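# Hang a necklace on the tabs in a jewelry box lid

## Task

Put the necklace on the little tabs inside the jewelry box lid so that it goes behind one or more tabs, hangs down on each side of them, and lies entirely within the box. The box must stay upright, the result must hold without any help from the robot, and at the end both grippers must have released it and moved away.

## Robot and tools

Robot: two 6-joint arms with parallel grippers, named left_arm and right_arm. In the scene frame the left_arm base sits at (-0.037, +0.315, 0) m and the right_arm base at (-0.021, -0.324, 0) m, each turned slightly about z. The scene frame has its origin on the tabletop midway between the arms, +z up, +x reaching out over the table, and left_arm on the +y side. The arm names do not indicate which side of a picture they appear on.

Joint order, used in every command row and every per-joint list: waist, shoulder, elbow, wrist pitch, wrist yaw, wrist roll. Stated ranges in rad: waist -2.618 to 3.054, shoulder 0 to 3.142, elbow 0 to 3.142, wrist pitch -1.571 to 1.571, wrist yaw -1.571 to 1.571, wrist roll -2.094 to 2.094. The true ends can differ from these by up to 0.036 rad. The fingers point along the gripper's +z and close along its y. end_effector_position is the spot between the pads, roughly 1 cm short of the fingertips. The pad gap is 0.094 m when fully open.

Command row: 14 numbers, each in [-1, 1], covering both arms even when only one moves. The first 7 are left_arm's six joint values followed by its opening, and the last 7 are the same for right_arm. Joint values are relative offsets in scaled units, where 1.0 equals 1.202 rad for waist, 1.258 for shoulder, 1.238 for elbow, 2.073 for wrist pitch, and 2.022 for wrist yaw and for roll. Opening is an absolute value: +1 fully open, -1 closed.

execute_actions(actions): a list of actions, each a table of 1 to 15 rows, with one row per 1/30 s step. If a table has fewer than 15 rows, its final row repeats until 15 steps are done. Every row in an action is offset from the joint angles at the start of that action, not from the row above. For the first action, the reference is the last angles reported in this scene. Asking any joint to go more than 0.036 rad beyond its range end refuses that action for both arms. A malformed action, or a first action that fails this check, refuses the entire call. A joint pushed past its real end stops at the end, and the result then says "joint sent to its limit". Calling it with an empty list only returns the state and images.

move(target, speed, blocking): target is one 14-number row. Its joint offsets are measured from the Joint positions in the most recent result that listed them. speed is the top speed in rad/s of whichever joint has the longest way to go: 0.01 to 2, default 0.5. All joints finish together, so the grippers trace curves. A path takes 0.5 to 10 s and is cut off at 10 s. Moves ignore obstacles and the other arm. Finger openings are applied at the start. With blocking=false the result comes back after 0.5 s while the motion carries on. No other motion can be commanded until a result shows the move has ended, so use wait or stop first. The "move:" line reports the ending (done, off_target, moving, held, fault), limits=held or limits=none, and the joint that is furthest from its target on each arm. A fast move or a target set well past a contact hits or presses harder.

wait(seconds 0 to 10): the arms keep their last command, and any running move continues. stop(): brakes a running move, which needs some room to do so. zoom_image(camera, region [x0,y0,x1,y1] in pixels, at most 504x504): gives an enlarged view of that camera's latest image. read_manual(section "licences"): returns licence text only. finished_scene(scene): ends the current scene and cannot be undone, so call it only after the necklace is hanging and both grippers have let go.

Cameras, all 504x504: cam_head_left, cam_head_right, cam_high, cam_left_wrist, cam_right_wrist. Their intrinsics and world-to-camera transforms were given with small possible errors. The wrist cameras are fisheye.

Result lines: the state line gives each gripper's position in m and its quat_wxyz in the scene frame, and these get less accurate at long reach. Joint positions and Joint velocities have one block per arm in joint order, followed by the finger gap in m. Joint targets shows what the joints are being driven toward right now. grip_measured is the opening on the command scale, each arm with a fixed error of about 1 mm. "joint command not followed" means a clearance check changed the joint targets. Torques are raw drive outputs with offsets and noise. MOTOR HOT appears from 75 °C. At 90 °C the arm stops for 10 s, and at 100 °C the arm goes limp and falls. Both are reported as OVER-TEMPERATURE FAULT lines.

Motion behaviour: each joint's target is kept within a set lead of its measured angle (waist 0.202, shoulder 0.258, elbow 0.238, wrist pitch 0.573, yaw and roll 0.522 rad). If a step would move the gripper more than 70 mm, it is scaled back. Large offsets therefore need several actions. Sending zero offsets can let an arm sag. To hold a pose, send offsets back to the desired angles once, then zeros afterwards, and correct for any shortfall. The simulation keeps running while you think, with the arms holding their last command.

Gripping: to hold something, command about 0.03 below grip_measured, or less than that for a lighter grip. Pad force is about 50 to 62 N and lower on parts thinner than about 2 mm. A necklace is thin, so grip it firmly and with care.

Avoid: dropping the necklace, tipping or shoving the box, pushing anything off the table (that means failure), letting the arms collide or press on each other, hard or fast contacts, and leaving the necklace held in place only by a gripper. Brief outside tugs on held parts or loose objects can happen.

Each tool is called after "Emit:" as name(argument=value, ...), one argument or row to a line, values as JSON.

## Session

Emit:
execute_actions(
  actions=[],
)

Scene clock: 0.00 s.
left_arm: end_effector_position=(+0.4831, +0.1083, +0.3537) grip_measured=+1.000 end_effector_quat_wxyz=(+0.565, +0.756, +0.159, +0.290) | right_arm: end_effector_position=(+0.2516, +0.0499, +0.2554) grip_measured=+1.000 end_effector_quat_wxyz=(-0.027, -0.012, +0.647, +0.762)
Joint names: [waist, shoulder, elbow, wrist pitch, wrist yaw, wrist roll]
Joint positions: left_arm=[-0.347  1.87   1.768 -0.152  0.701  2.004  0.094] | right_arm=[ 0.422  1.836  0.867  1.272 -0.991  1.843  0.094]
Joint velocities: left_arm=[ 0.007  0.007  0.007 -0.022  0.007 -0.051  0.   ] | right_arm=[-0.002 -0.002  0.007  0.007 -0.022  0.022  0.   ]
Joint torques (N m, as the arm reports them, + toward a larger angle): no reading
Joint targets: left_arm=[-0.347 1.864 1.773 -0.165 0.705 1.996] | right_arm=[0.422 1.830 0.873 1.273 -0.988 1.838]

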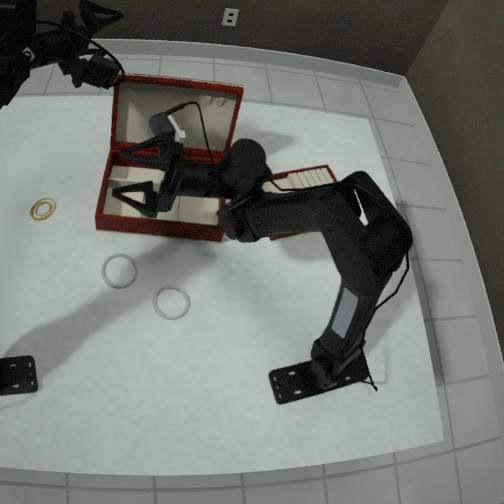

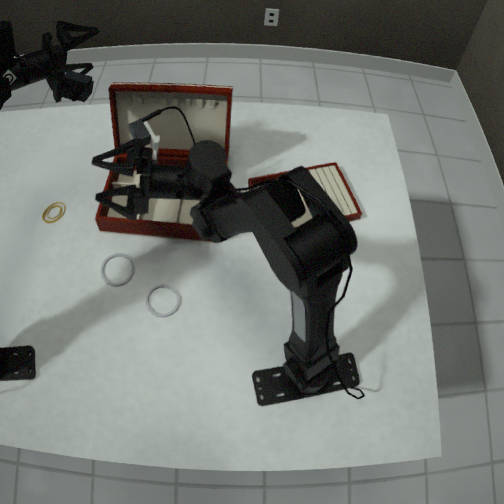

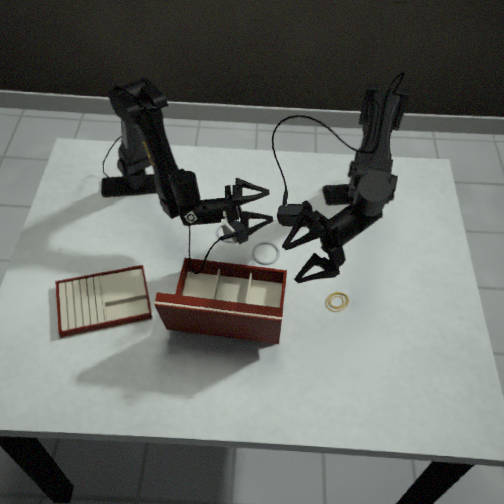

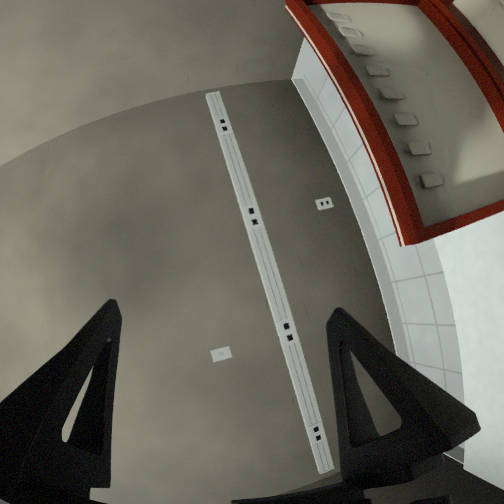

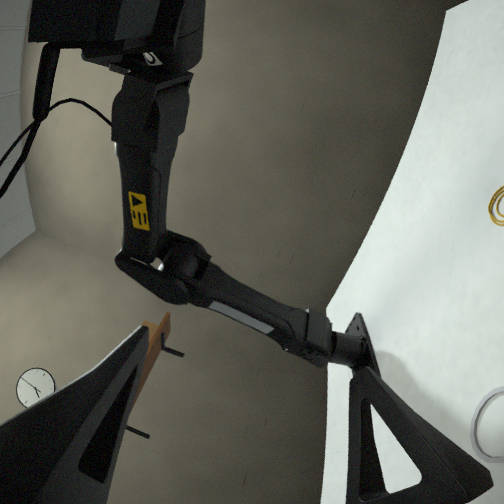

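Emit:
move(
  target=[0.3,0,0.1,-0.4,-0.347,-0.99,1,-0.5,-0.6,0,-0.7,0.49,-0.91,1],
  speed=1,
)

Emit:
zoom_image(
  camera="cam_head_left",
  region=[20,70,260,250],
)

Scene clock: 24.37 s.
left_arm: end_effector_position=(+0.4378, +0.4011, +0.2214) grip_measured=+1.000 end_effector_quat_wxyz=(+0.291, -0.081, +0.953, +0.022) | right_arm: end_effector_position=(+0.3605, -0.3152, +0.2592) grip_measured=+1.000 end_effector_quat_wxyz=(+0.553, -0.006, +0.833, +0.010)
Joint names: [waist, shoulder, elbow, wrist pitch, wrist yaw, wrist roll]
Joint positions: left_arm=[ 0.008  1.87   1.856 -0.964  0.011  0.009  0.094] | right_arm=[-0.171  1.1    0.867 -0.167 -0.008  0.008  0.094]
Joint velocities: left_arm=[ 0.002  0.012 -0.027  0.022  0.007 -0.037  0.   ] | right_arm=[-0.007 -0.002  0.007 -0.007  0.007 -0.037  0.   ]
Joint torques (N m, as the arm reports them, + toward a larger angle): left_arm=[  0.44 -10.89  11.31   1.42  -0.14  -0.05] | right_arm=[-0.63 -4.17  5.88  1.16  0.06 -0.04]
Joint targets: left_arm=[0.013 1.870 1.891 -0.981 -0.001 0.002] | right_arm=[-0.179 1.082 0.867 -0.179 -0.000 0.003]
move: off_target (left_arm); limits=none; left_arm: farthest joint: the elbow, 0.036 radians from its target (0.124 radians at the start); right_arm: farthest joint: the shoulder, 0.019 radians from its target (0.755 radians at the start)
camera_calibration (this result's frames):
cam_left_wrist: T_world_to_cam=[[0.238008, -0.955609, 0.173677, 0.231013], [-0.968177, -0.219186, 0.120789, 0.517732], [-0.0773597, -0.196899, -0.977367, 0.431281], [0, 0, 0, 1]] pos_world=[0.479637, 0.419156, 0.318862]
cam_right_wrist: T_world_to_cam=[[0.149084, -0.960212, 0.236148, -0.412649], [-0.796347, -0.258162, -0.546977, 0.399708], [0.586179, -0.106511, -0.80315, 0.0590459], [0, 0, 0, 1]] pos_world=[0.345214, -0.286753, 0.3635]

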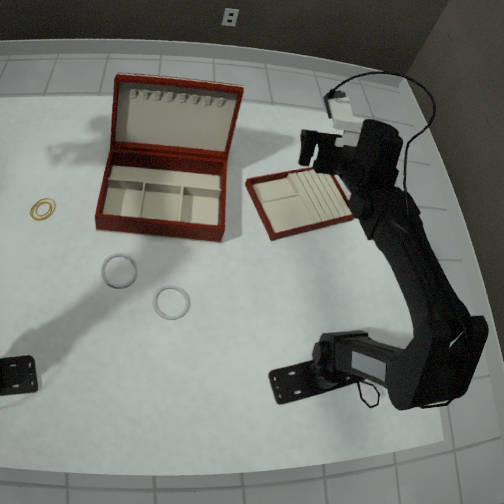

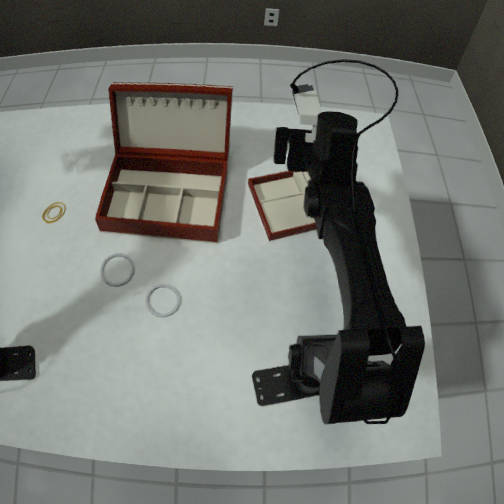

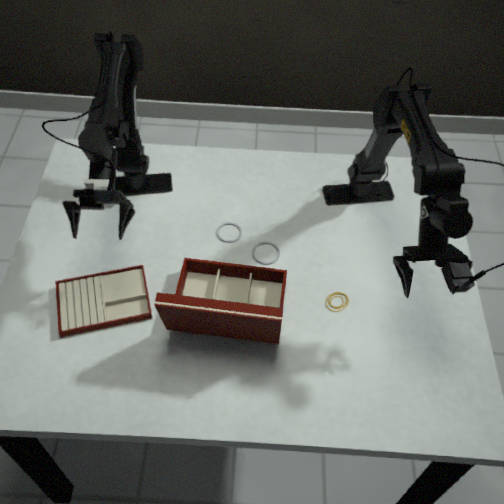

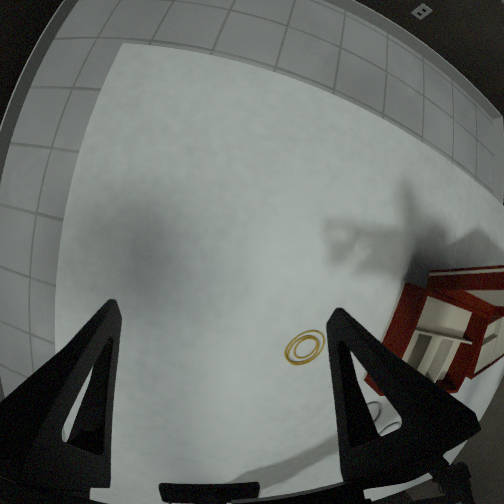

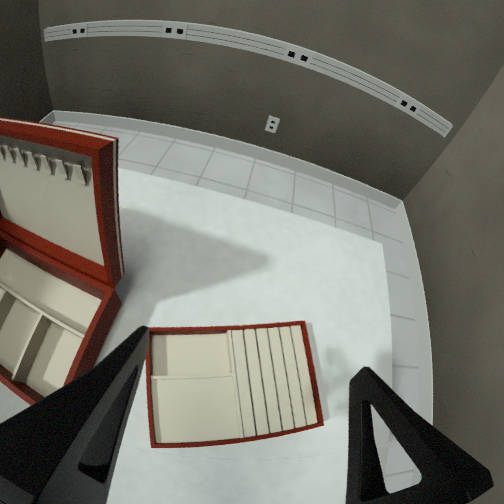

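Region (20, 70, 260, 250) of cam_head_left's 504x504 image, scaled by 2.100, with more detail than that image has; it fills the top 378 rows of this view, and the rest is white.

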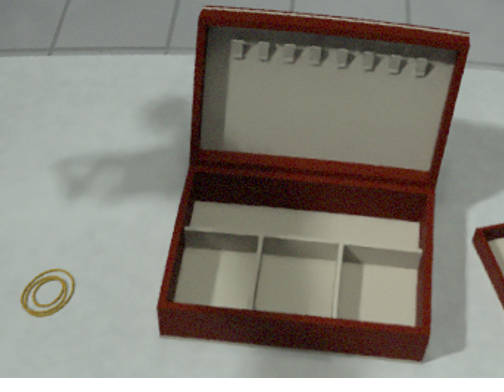

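Emit:
zoom_image(
  camera="cam_right_wrist",
  region=[0,110,130,240],
)

Emit:
zoom_image(
  camera="cam_left_wrist",
  region=[270,315,340,385],
)

Region (0, 110, 130, 240) of cam_right_wrist's 504x504 image, scaled by 3.877, with more detail than that image has.

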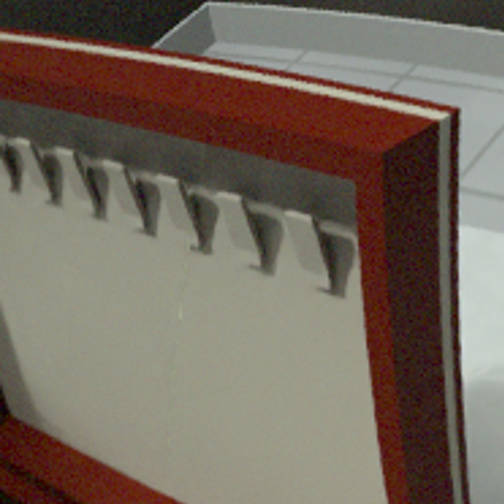

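Region (270, 315, 340, 385) of cam_left_wrist's 504x504 image, scaled by 7.200, with more detail than that image has.

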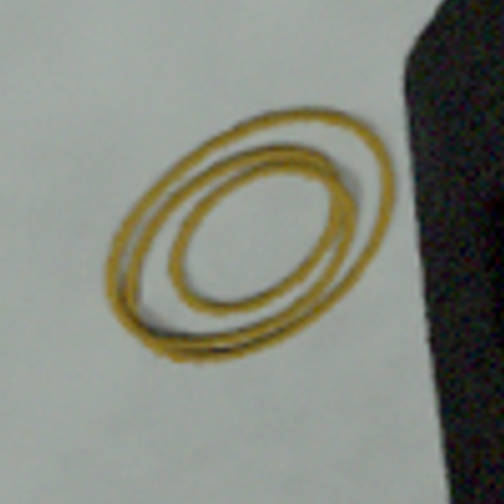

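Emit:
move(
  target=[-0.323,0.25,0.06,-0.15,-0.005,-0.78,-0.7,-0.2,-0.5,-0.3,0,0,0,1],
  speed=0.8,
)

Scene clock: 46.47 s.
left_arm: end_effector_position=(+0.3861, +0.2272, +0.0760) grip_measured=-0.699 end_effector_quat_wxyz=(+0.007, -0.628, +0.778, -0.018) | right_arm: end_effector_position=(+0.2502, -0.3808, +0.2739) grip_measured=+1.000 end_effector_quat_wxyz=(+0.652, +0.081, +0.751, -0.065)
Joint names: [waist, shoulder, elbow, wrist pitch, wrist yaw, wrist roll]
Joint positions: left_arm=[-0.376  2.179  1.895 -1.25   0.011 -1.561  0.014] | right_arm=[-0.403  0.491  0.515 -0.166 -0.007  0.007  0.094]
Joint velocities: left_arm=[-0.012 -0.007 -0.012 -0.037 -0.022  0.007  0.   ] | right_arm=[-0.007 -0.017  0.017  0.037 -0.066  0.051  0.   ]
Joint torques (N m, as the arm reports them, + toward a larger angle): left_arm=[ -0.22 -12.7   10.52   0.24  -0.11  -0.05] | right_arm=[-0.78 -0.51  4.41  1.35  0.    0.  ]
Joint targets: left_arm=[-0.380 2.184 1.930 -1.275 0.001 -1.568] | right_arm=[-0.412 0.471 0.496 -0.167 -0.007 0.008]
move: off_target (left_arm); limits=none; left_arm: farthest joint: the elbow, 0.036 radians from its target (0.075 radians at the start); right_arm: farthest joint: the shoulder, 0.020 radians from its target (0.629 radians at the start)
camera_calibration (this result's frames):
cam_left_wrist: T_world_to_cam=[[0.989708, -0.0518699, 0.133374, -0.390083], [-0.128039, -0.73722, 0.66341, 0.199225], [0.0639148, -0.673658, -0.736274, 0.2864], [0, 0, 0, 1]] pos_world=[0.393271, 0.319575, 0.130728]
cam_right_wrist: T_world_to_cam=[[-0.138466, -0.954982, 0.262369, -0.395928], [-0.672788, -0.103704, -0.732531, 0.381658], [0.726763, -0.277949, -0.628141, -0.0198459], [0, 0, 0, 1]] pos_world=[0.216376, -0.344041, 0.37099]

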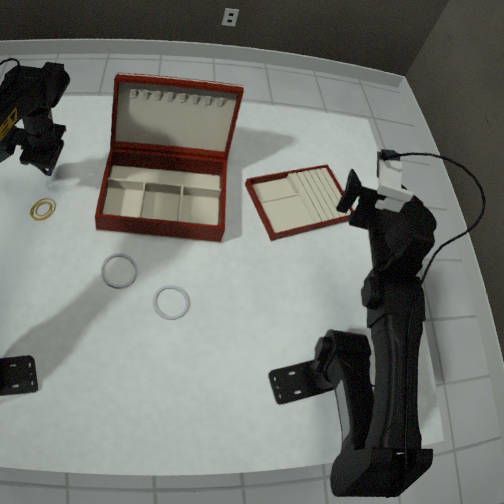

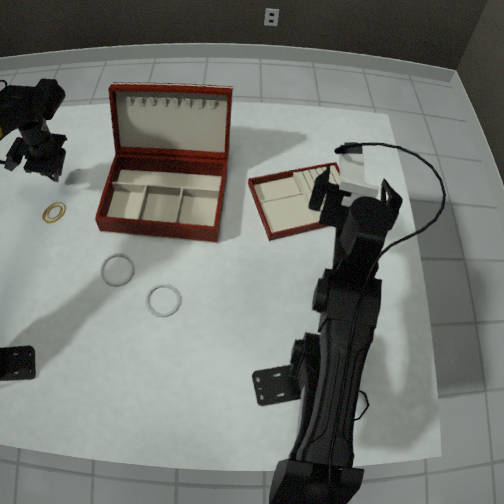

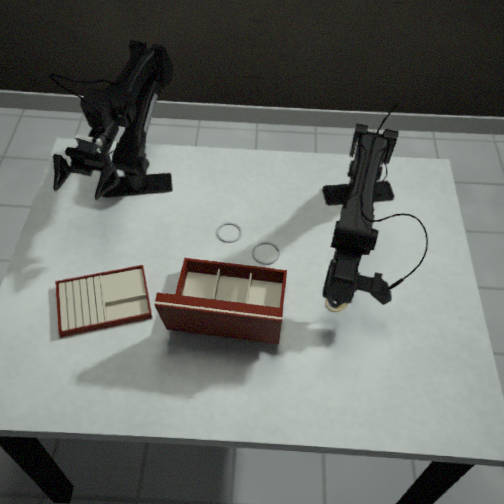

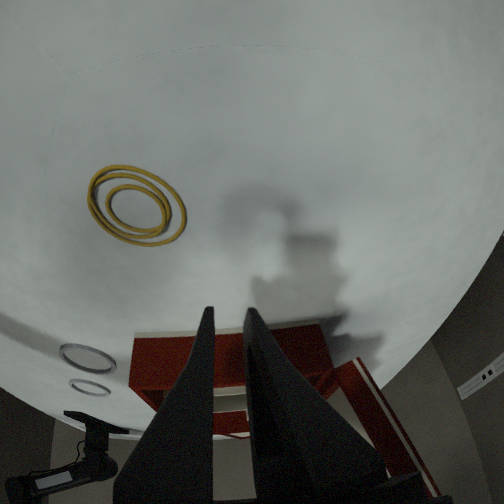

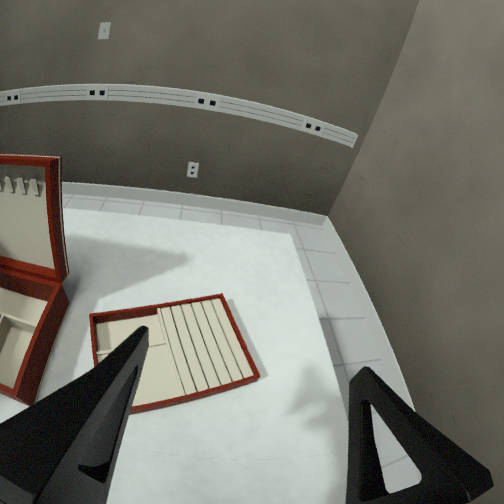

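Emit:
move(
  target=[0.016,-0.027,-0.178,0.102,0,0,-0.7,0,0,0,0,0,0,1],
  speed=0.3,
)

Scene clock: 57.47 s.
left_arm: end_effector_position=(+0.3818, +0.2325, +0.0321) grip_measured=-0.699 end_effector_quat_wxyz=(+0.013, -0.632, +0.774, -0.024) | right_arm: end_effector_position=(+0.2502, -0.3808, +0.2739) grip_measured=+1.000 end_effector_quat_wxyz=(+0.652, +0.081, +0.751, -0.065)
Joint names: [waist, shoulder, elbow, wrist pitch, wrist yaw, wrist roll]
Joint positions: left_arm=[-0.366  2.165  1.696 -1.048  0.011 -1.562  0.014] | right_arm=[-0.403  0.491  0.515 -0.166 -0.007  0.007  0.094]
Joint velocities: left_arm=[-0.002 -0.017 -0.007  0.007 -0.051  0.022  0.   ] | right_arm=[-0.012 -0.022 -0.007 -0.022 -0.022  0.066  0.   ]
Joint torques (N m, as the arm reports them, + toward a larger angle): left_arm=[  0.69 -14.67   5.42   0.64   0.     0.03] | right_arm=[ 0.    0.88  5.74  1.35  0.01 -0.01]
Joint targets: left_arm=[-0.357 2.145 1.674 -1.039 0.011 -1.561] | right_arm=[-0.403 0.491 0.515 -0.166 -0.007 0.007]
move: off_target (left_arm); limits=none; left_arm: farthest joint: the elbow, 0.021 radians from its target (0.220 radians at the start); right_arm: farthest joint: the waist, 0.000 radians from its target (0.000 radians at the start)
camera_calibration (this result's frames):
cam_left_wrist: T_world_to_cam=[[0.987889, -0.0404634, 0.14979, -0.382215], [-0.130802, -0.736457, 0.663718, 0.232603], [0.0834577, -0.675273, -0.732831, 0.250777], [0, 0, 0, 1]] pos_world=[0.387082, 0.325179, 0.0866468]
cam_right_wrist: T_world_to_cam=[[-0.138466, -0.954982, 0.262369, -0.395928], [-0.672788, -0.103704, -0.732531, 0.381658], [0.726763, -0.277949, -0.628141, -0.0198459], [0, 0, 0, 1]] pos_world=[0.216376, -0.344041, 0.37099]

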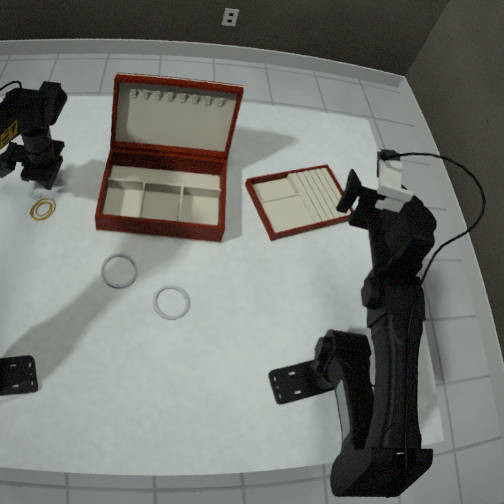

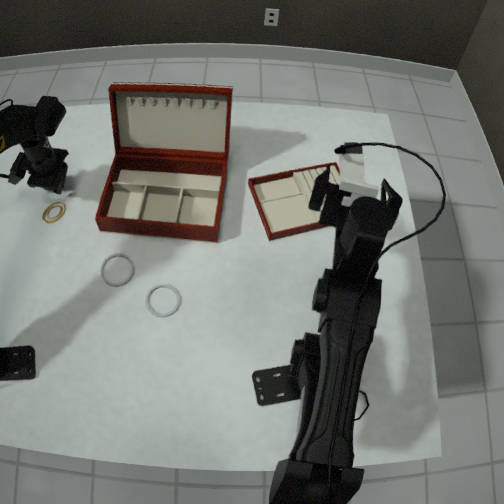

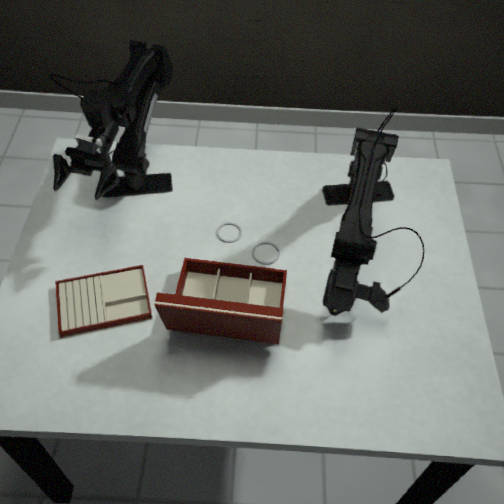

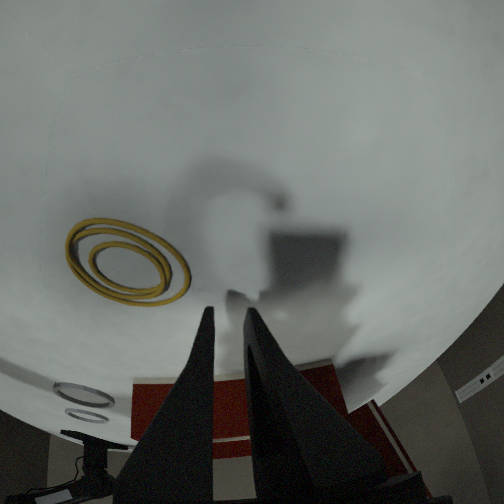

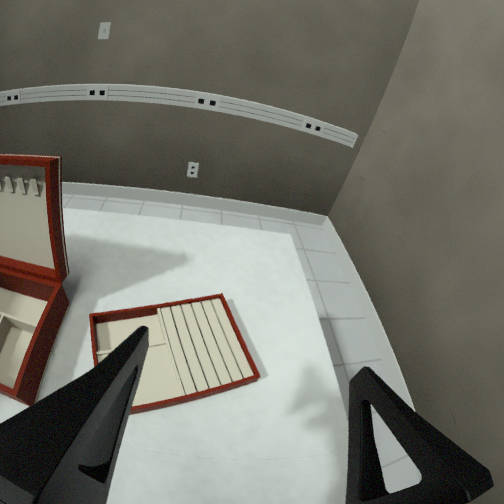

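Emit:
move(
  target=[0.012,-0.012,-0.03,-0.034,0,0,-0.7,0,0,0,0,0,0,1],
  speed=0.2,
)

Scene clock: 65.17 s.
left_arm: end_effector_position=(+0.3660, +0.2356, +0.0279) grip_measured=-0.699 end_effector_quat_wxyz=(-0.007, -0.633, +0.774, -0.001) | right_arm: end_effector_position=(+0.2502, -0.3808, +0.2739) grip_measured=+1.000 end_effector_quat_wxyz=(+0.652, +0.081, +0.751, -0.065)
Joint names: [waist, shoulder, elbow, wrist pitch, wrist yaw, wrist roll]
Joint positions: left_arm=[-0.366  2.165  1.68  -1.094  0.011 -1.562  0.014] | right_arm=[-0.403  0.491  0.515 -0.166 -0.007  0.007  0.094]
Joint velocities: left_arm=[-0.022  0.002  0.002  0.022 -0.007 -0.037 -0.001] | right_arm=[ 0.012  0.007  0.017 -0.095  0.066 -0.037  0.   ]
Joint torques (N m, as the arm reports them, + toward a larger angle): left_arm=[  1.06 -14.07   5.29   0.14  -0.01   0.02] | right_arm=[ 0.    0.88  5.74  1.36  0.   -0.01]
Joint targets: left_arm=[-0.352 2.149 1.659 -1.119 0.011 -1.562] | right_arm=[-0.403 0.491 0.515 -0.166 -0.007 0.007]
move: off_target (left_arm); limits=none; left_arm: farthest joint: the wrist pitch, 0.025 radians from its target (0.071 radians at the start); right_arm: farthest joint: the waist, 0.000 radians from its target (0.000 radians at the start)
camera_calibration (this result's frames):
cam_left_wrist: T_world_to_cam=[[0.995073, -0.0418543, 0.0898814, -0.366485], [-0.091076, -0.744149, 0.661775, 0.222885], [0.039187, -0.666701, -0.744295, 0.265609], [0, 0, 0, 1]] pos_world=[0.374571, 0.327602, 0.0831317]
cam_right_wrist: T_world_to_cam=[[-0.138466, -0.954982, 0.262369, -0.395928], [-0.672788, -0.103704, -0.732531, 0.381658], [0.726763, -0.277949, -0.628141, -0.0198459], [0, 0, 0, 1]] pos_world=[0.216376, -0.344041, 0.37099]

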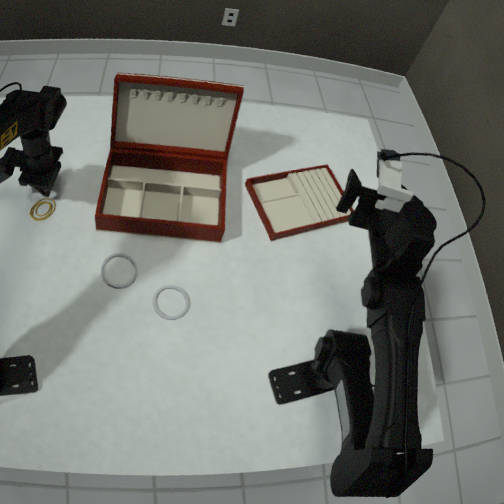

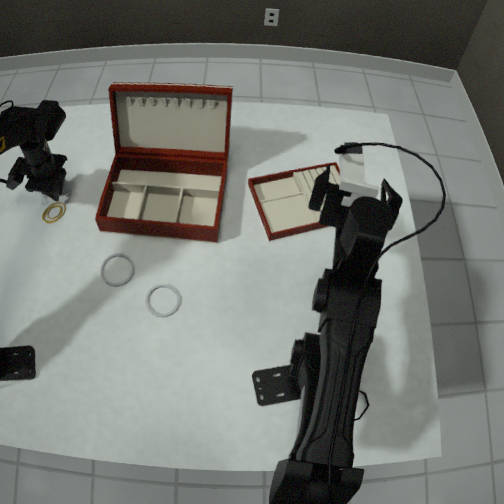

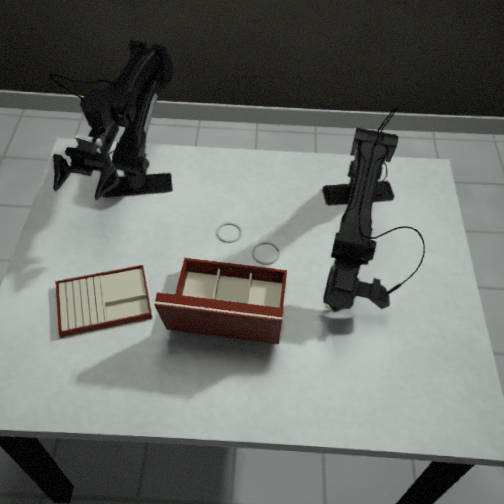

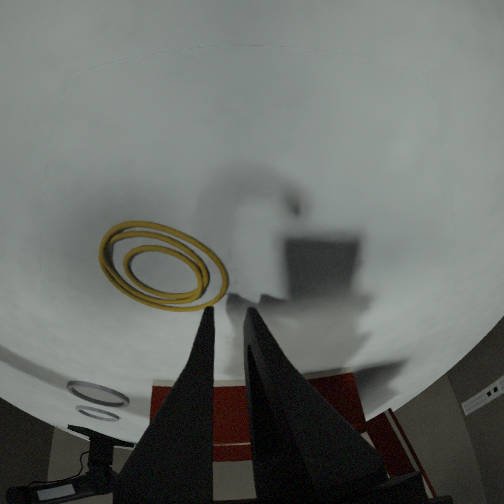

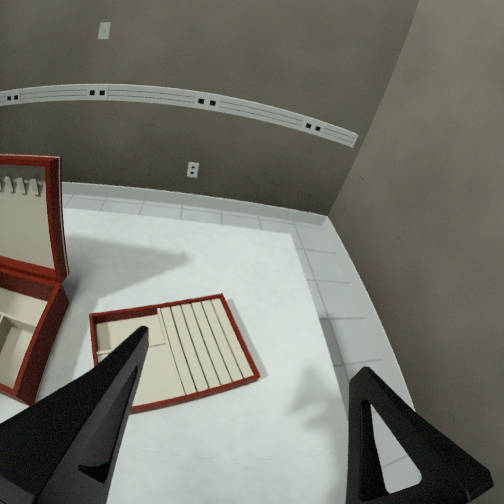

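Emit:
move(
  target=[0,0.026,0,0.004,0,0,-0.8,0,0,0,0,0,0,1],
  speed=0.1,
)

Emit:
zoom_image(
  camera="cam_left_wrist",
  region=[100,200,300,400],
)

Emit:
zoom_image(
  camera="cam_head_right",
  region=[20,170,90,240],
)

Scene clock: 70.90 s.
left_arm: end_effector_position=(+0.3635, +0.2361, +0.0180) grip_measured=-0.798 end_effector_quat_wxyz=(-0.015, -0.633, +0.774, +0.009) | right_arm: end_effector_position=(+0.2502, -0.3808, +0.2739) grip_measured=+1.000 end_effector_quat_wxyz=(+0.652, +0.081, +0.751, -0.065)
Joint names: [waist, shoulder, elbow, wrist pitch, wrist yaw, wrist roll]
Joint positions: left_arm=[-0.366  2.19   1.68  -1.094  0.011 -1.562  0.009] | right_arm=[-0.403  0.491  0.515 -0.166 -0.007  0.007  0.094]
Joint velocities: left_arm=[-0.002 -0.017 -0.007 -0.051 -0.037  0.051 -0.   ] | right_arm=[ 0.002  0.017  0.002  0.051 -0.007 -0.051  0.   ]
Joint torques (N m, as the arm reports them, + toward a larger angle): left_arm=[  0.07 -12.28   7.16   0.43  -0.01   0.02] | right_arm=[ 0.    0.87  5.74  1.36  0.01 -0.01]
Joint targets: left_arm=[-0.366 2.197 1.680 -1.086 0.011 -1.562] | right_arm=[-0.403 0.491 0.515 -0.166 -0.007 0.007]
move: done; limits=none; left_arm: farthest joint: the shoulder, 0.008 radians from its target (0.033 radians at the start); right_arm: farthest joint: the waist, 0.000 radians from its target (0.000 radians at the start)
camera_calibration (this result's frames):
cam_left_wrist: T_world_to_cam=[[0.997036, -0.0422345, 0.0643058, -0.363249], [-0.0742414, -0.747409, 0.660203, 0.224276], [0.0201794, -0.66302, -0.74833, 0.264741], [0, 0, 0, 1]] pos_world=[0.373481, 0.327813, 0.0734053]
cam_right_wrist: T_world_to_cam=[[-0.138466, -0.954982, 0.262369, -0.395928], [-0.672788, -0.103704, -0.732531, 0.381658], [0.726763, -0.277949, -0.628141, -0.0198459], [0, 0, 0, 1]] pos_world=[0.216376, -0.344041, 0.37099]

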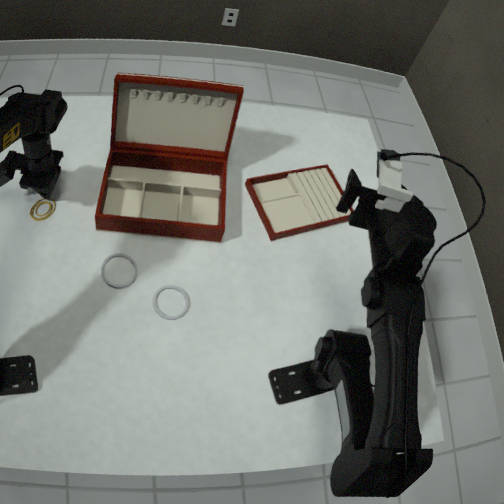

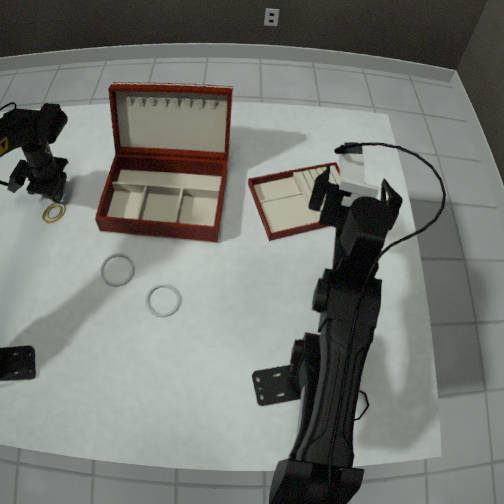

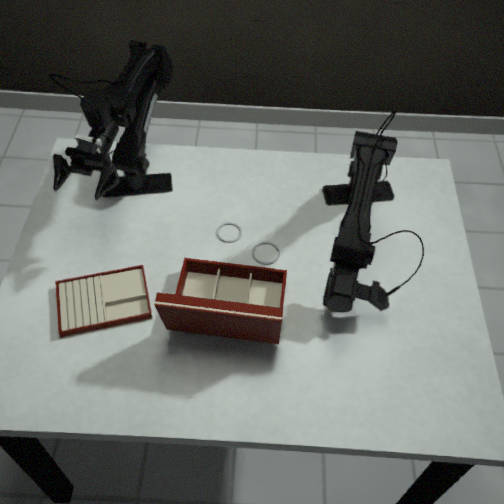

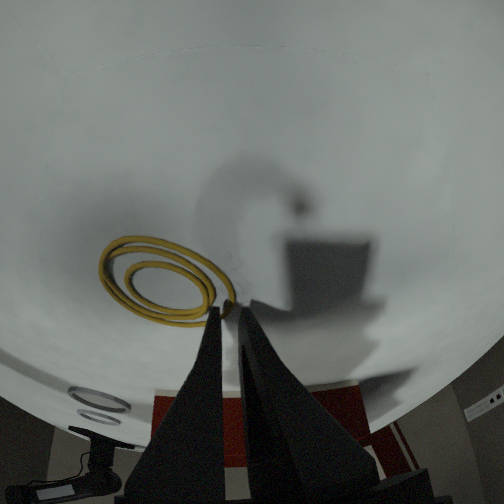

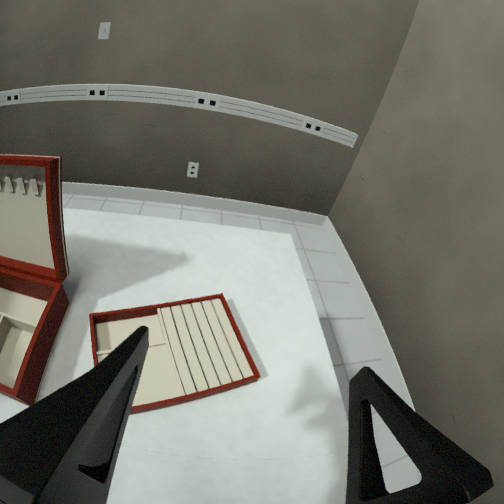

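Region (100, 200, 300, 400) of cam_left_wrist's 504x504 image, scaled by 2.520, with more detail than that image has.

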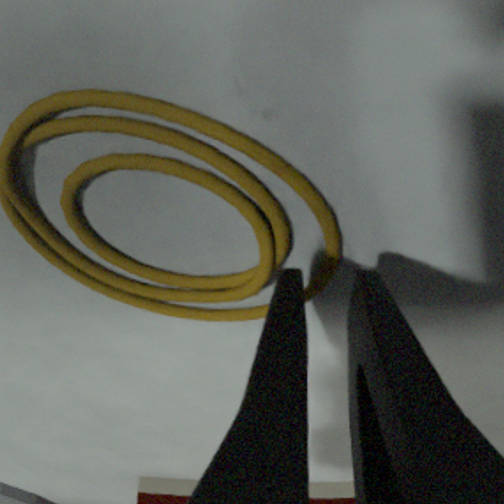

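Region (20, 170, 90, 240) of cam_head_right's 504x504 image, scaled by 7.200, with more detail than that image has.

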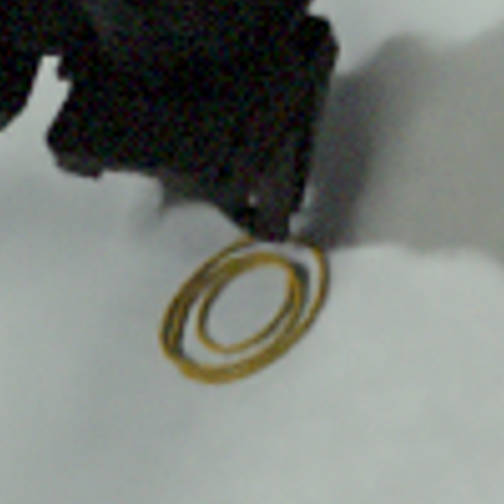

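Shift 4 mm outward, then descend.

Emit:
move(
  target=[0,0.016,0,0.016,0,0,-0.8,0,0,0,0,0,0,1],
  speed=0.05,
)

Emit:
zoom_image(
  camera="cam_left_wrist",
  region=[100,200,300,400],
)

Emit:
zoom_image(
  camera="cam_head_right",
  region=[20,170,90,240],
)

Scene clock: 80.13 s.
left_arm: end_effector_position=(+0.3681, +0.2352, +0.0135) grip_measured=-0.798 end_effector_quat_wxyz=(-0.011, -0.633, +0.774, +0.005) | right_arm: end_effector_position=(+0.2502, -0.3808, +0.2739) grip_measured=+1.000 end_effector_quat_wxyz=(+0.652, +0.081, +0.751, -0.065)
Joint names: [waist, shoulder, elbow, wrist pitch, wrist yaw, wrist roll]
Joint positions: left_arm=[-0.366  2.201  1.68  -1.07   0.011 -1.562  0.009] | right_arm=[-0.403  0.491  0.515 -0.166 -0.007  0.007  0.094]
Joint velocities: left_arm=[-0.002  0.007  0.002  0.051  0.051 -0.007 -0.   ] | right_arm=[ 0.002  0.002  0.002  0.007 -0.051 -0.11   0.   ]
Joint torques (N m, as the arm reports them, + toward a larger angle): left_arm=[  0.07 -12.28   7.08   0.46  -0.01   0.02] | right_arm=[ 0.    0.88  5.74  1.36  0.01 -0.01]
Joint targets: left_arm=[-0.366 2.210 1.680 -1.061 0.011 -1.562] | right_arm=[-0.403 0.491 0.515 -0.166 -0.007 0.007]
move: done; limits=none; left_arm: farthest joint: the wrist pitch, 0.010 radians from its target (0.033 radians at the start); right_arm: farthest joint: the waist, 0.000 radians from its target (0.000 radians at the start)
camera_calibration (this result's frames):
cam_left_wrist: T_world_to_cam=[[0.996165, -0.0420658, 0.076724, -0.367524], [-0.0824061, -0.745828, 0.661021, 0.22953], [0.0294165, -0.664809, -0.746434, 0.257691], [0, 0, 0, 1]] pos_world=[0.377448, 0.327045, 0.0688235]
cam_right_wrist: T_world_to_cam=[[-0.138466, -0.954982, 0.262369, -0.395928], [-0.672788, -0.103704, -0.732531, 0.381658], [0.726763, -0.277949, -0.628141, -0.0198459], [0, 0, 0, 1]] pos_world=[0.216376, -0.344041, 0.37099]

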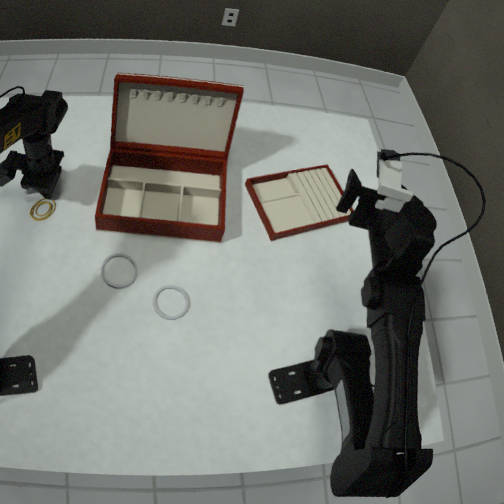

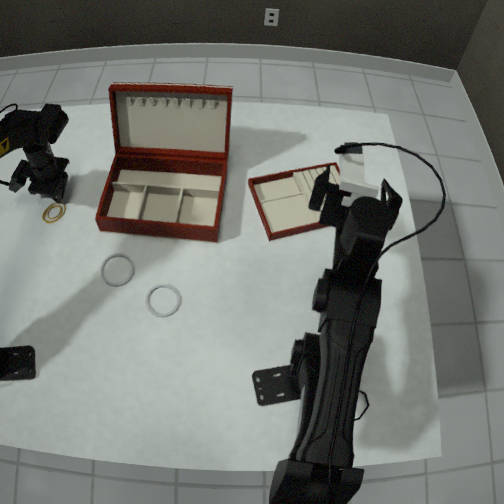

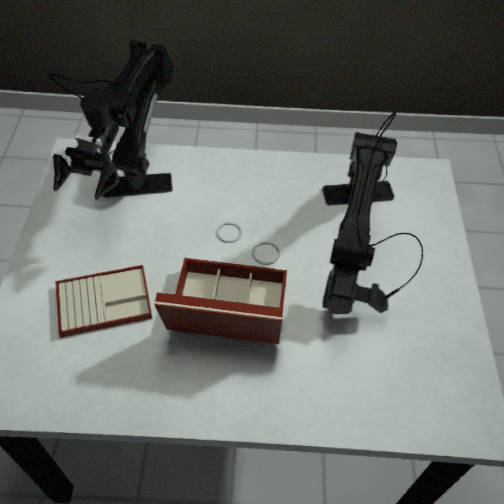

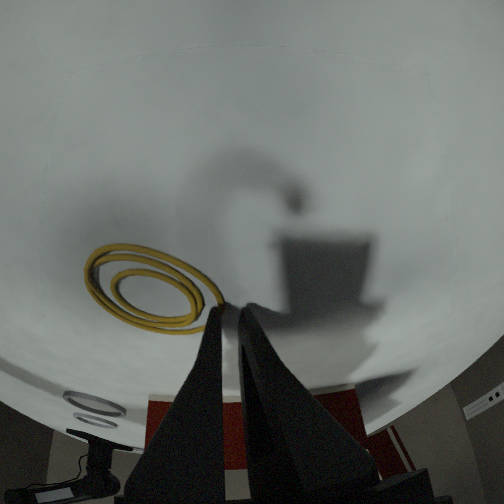

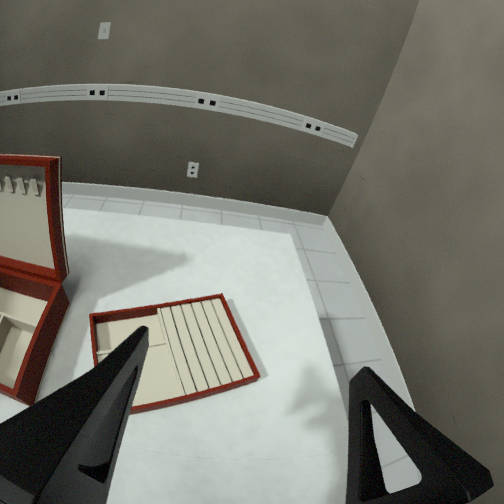

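Region (100, 200, 300, 400) of cam_left_wrist's 504x504 image, scaled by 2.520, with more detail than that image has.

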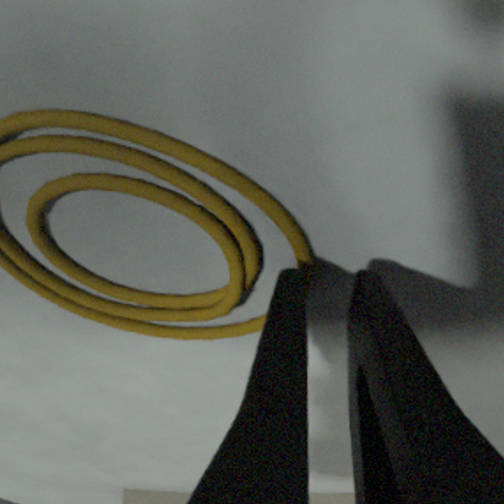

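Region (20, 170, 90, 240) of cam_head_right's 504x504 image, scaled by 7.200, with more detail than that image has.

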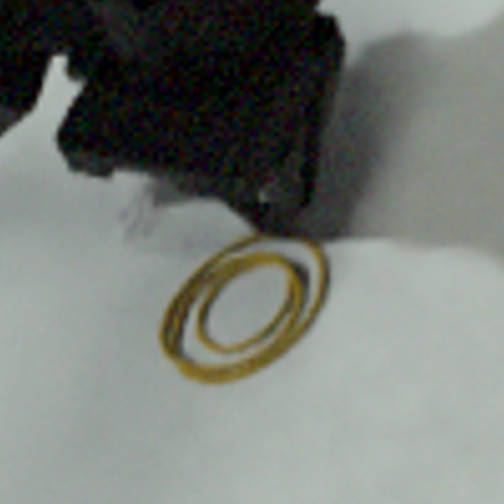

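Opening the fingers wider shifts the inner finger in.

Emit:
move(
  target=[0,0.016,0,0,0,0,-0.69,0,0,0,0,0,0,1],
  speed=0.03,
)

Emit:
zoom_image(
  camera="cam_left_wrist",
  region=[100,200,300,400],
)

Emit:
zoom_image(
  camera="cam_head_right",
  region=[20,170,90,240],
)

Scene clock: 85.77 s.
left_arm: end_effector_position=(+0.3671, +0.2354, +0.0092) grip_measured=-0.691 end_effector_quat_wxyz=(-0.014, -0.633, +0.774, +0.009) | right_arm: end_effector_position=(+0.2502, -0.3808, +0.2739) grip_measured=+1.000 end_effector_quat_wxyz=(+0.652, +0.081, +0.751, -0.065)
Joint names: [waist, shoulder, elbow, wrist pitch, wrist yaw, wrist roll]
Joint positions: left_arm=[-0.366  2.212  1.68  -1.07   0.011 -1.562  0.014] | right_arm=[-0.403  0.491  0.515 -0.166 -0.007  0.007  0.094]
Joint velocities: left_arm=[-0.002  0.002 -0.007 -0.007  0.022  0.007  0.001] | right_arm=[-0.007  0.002 -0.012  0.022  0.037  0.022  0.   ]
Joint torques (N m, as the arm reports them, + toward a larger angle): left_arm=[  0.07 -12.36   7.04   0.34  -0.01   0.02] | right_arm=[ 0.    0.88  5.74  1.36  0.01 -0.01]
Joint targets: left_arm=[-0.366 2.221 1.680 -1.070 0.011 -1.562] | right_arm=[-0.403 0.491 0.515 -0.166 -0.007 0.007]
move: done; limits=none; left_arm: farthest joint: the shoulder, 0.009 radians from its target (0.020 radians at the start); right_arm: farthest joint: the waist, 0.000 radians from its target (0.000 radians at the start)
camera_calibration (this result's frames):
cam_left_wrist: T_world_to_cam=[[0.996914, -0.0422109, 0.0661881, -0.366256], [-0.0754778, -0.74717, 0.660333, 0.230243], [0.0215805, -0.663291, -0.74805, 0.257156], [0, 0, 0, 1]] pos_world=[0.376955, 0.327141, 0.0645701]
cam_right_wrist: T_world_to_cam=[[-0.138466, -0.954982, 0.262369, -0.395928], [-0.672788, -0.103704, -0.732531, 0.381658], [0.726763, -0.277949, -0.628141, -0.0198459], [0, 0, 0, 1]] pos_world=[0.216376, -0.344041, 0.37099]

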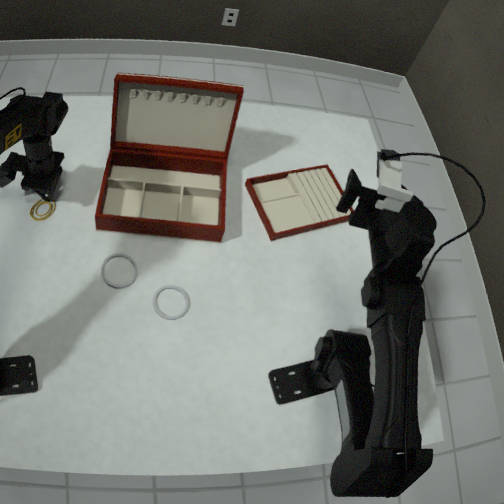

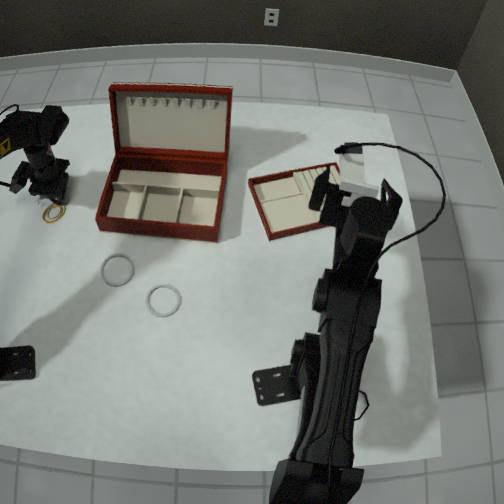

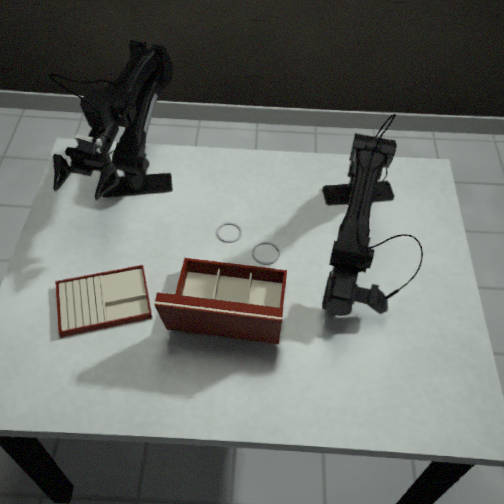

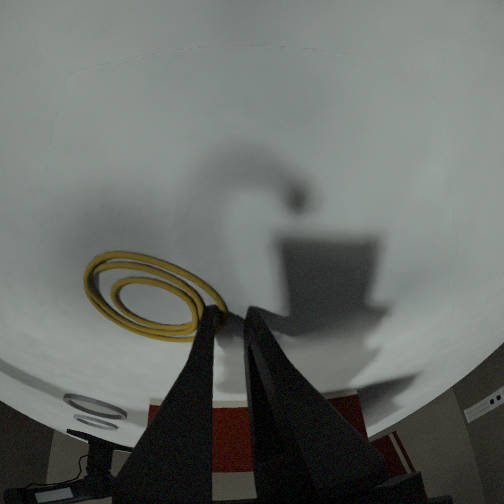

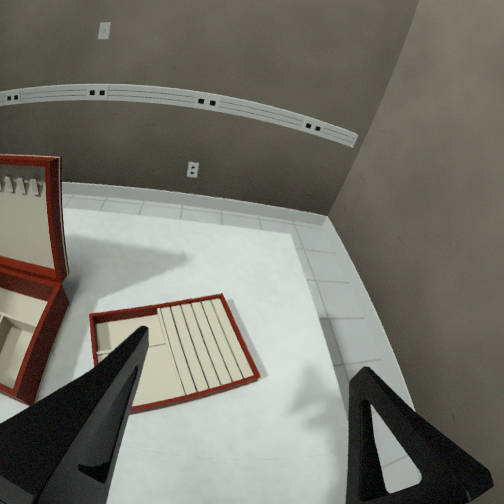

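Region (100, 200, 300, 400) of cam_left_wrist's 504x504 image, scaled by 2.520, with more detail than that image has.

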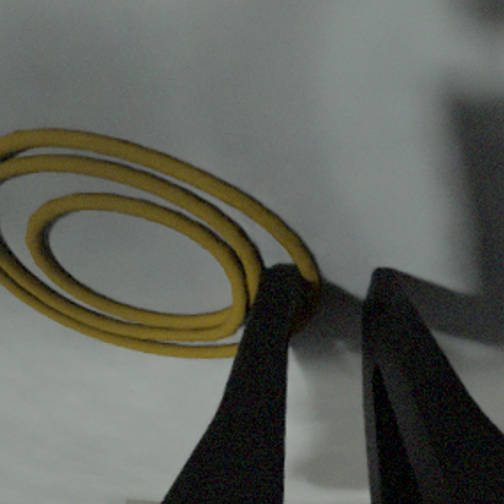

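Region (20, 170, 90, 240) of cam_head_right's 504x504 image, scaled by 7.200, with more detail than that image has.

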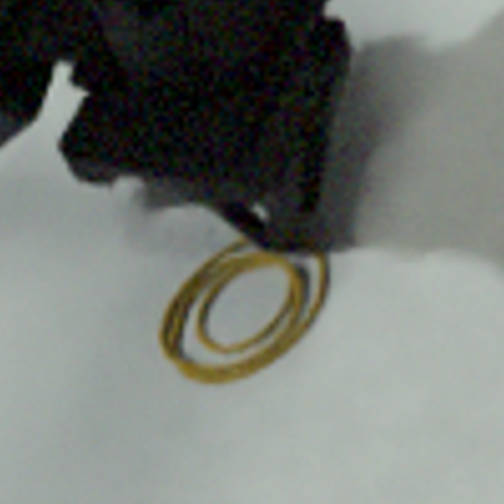

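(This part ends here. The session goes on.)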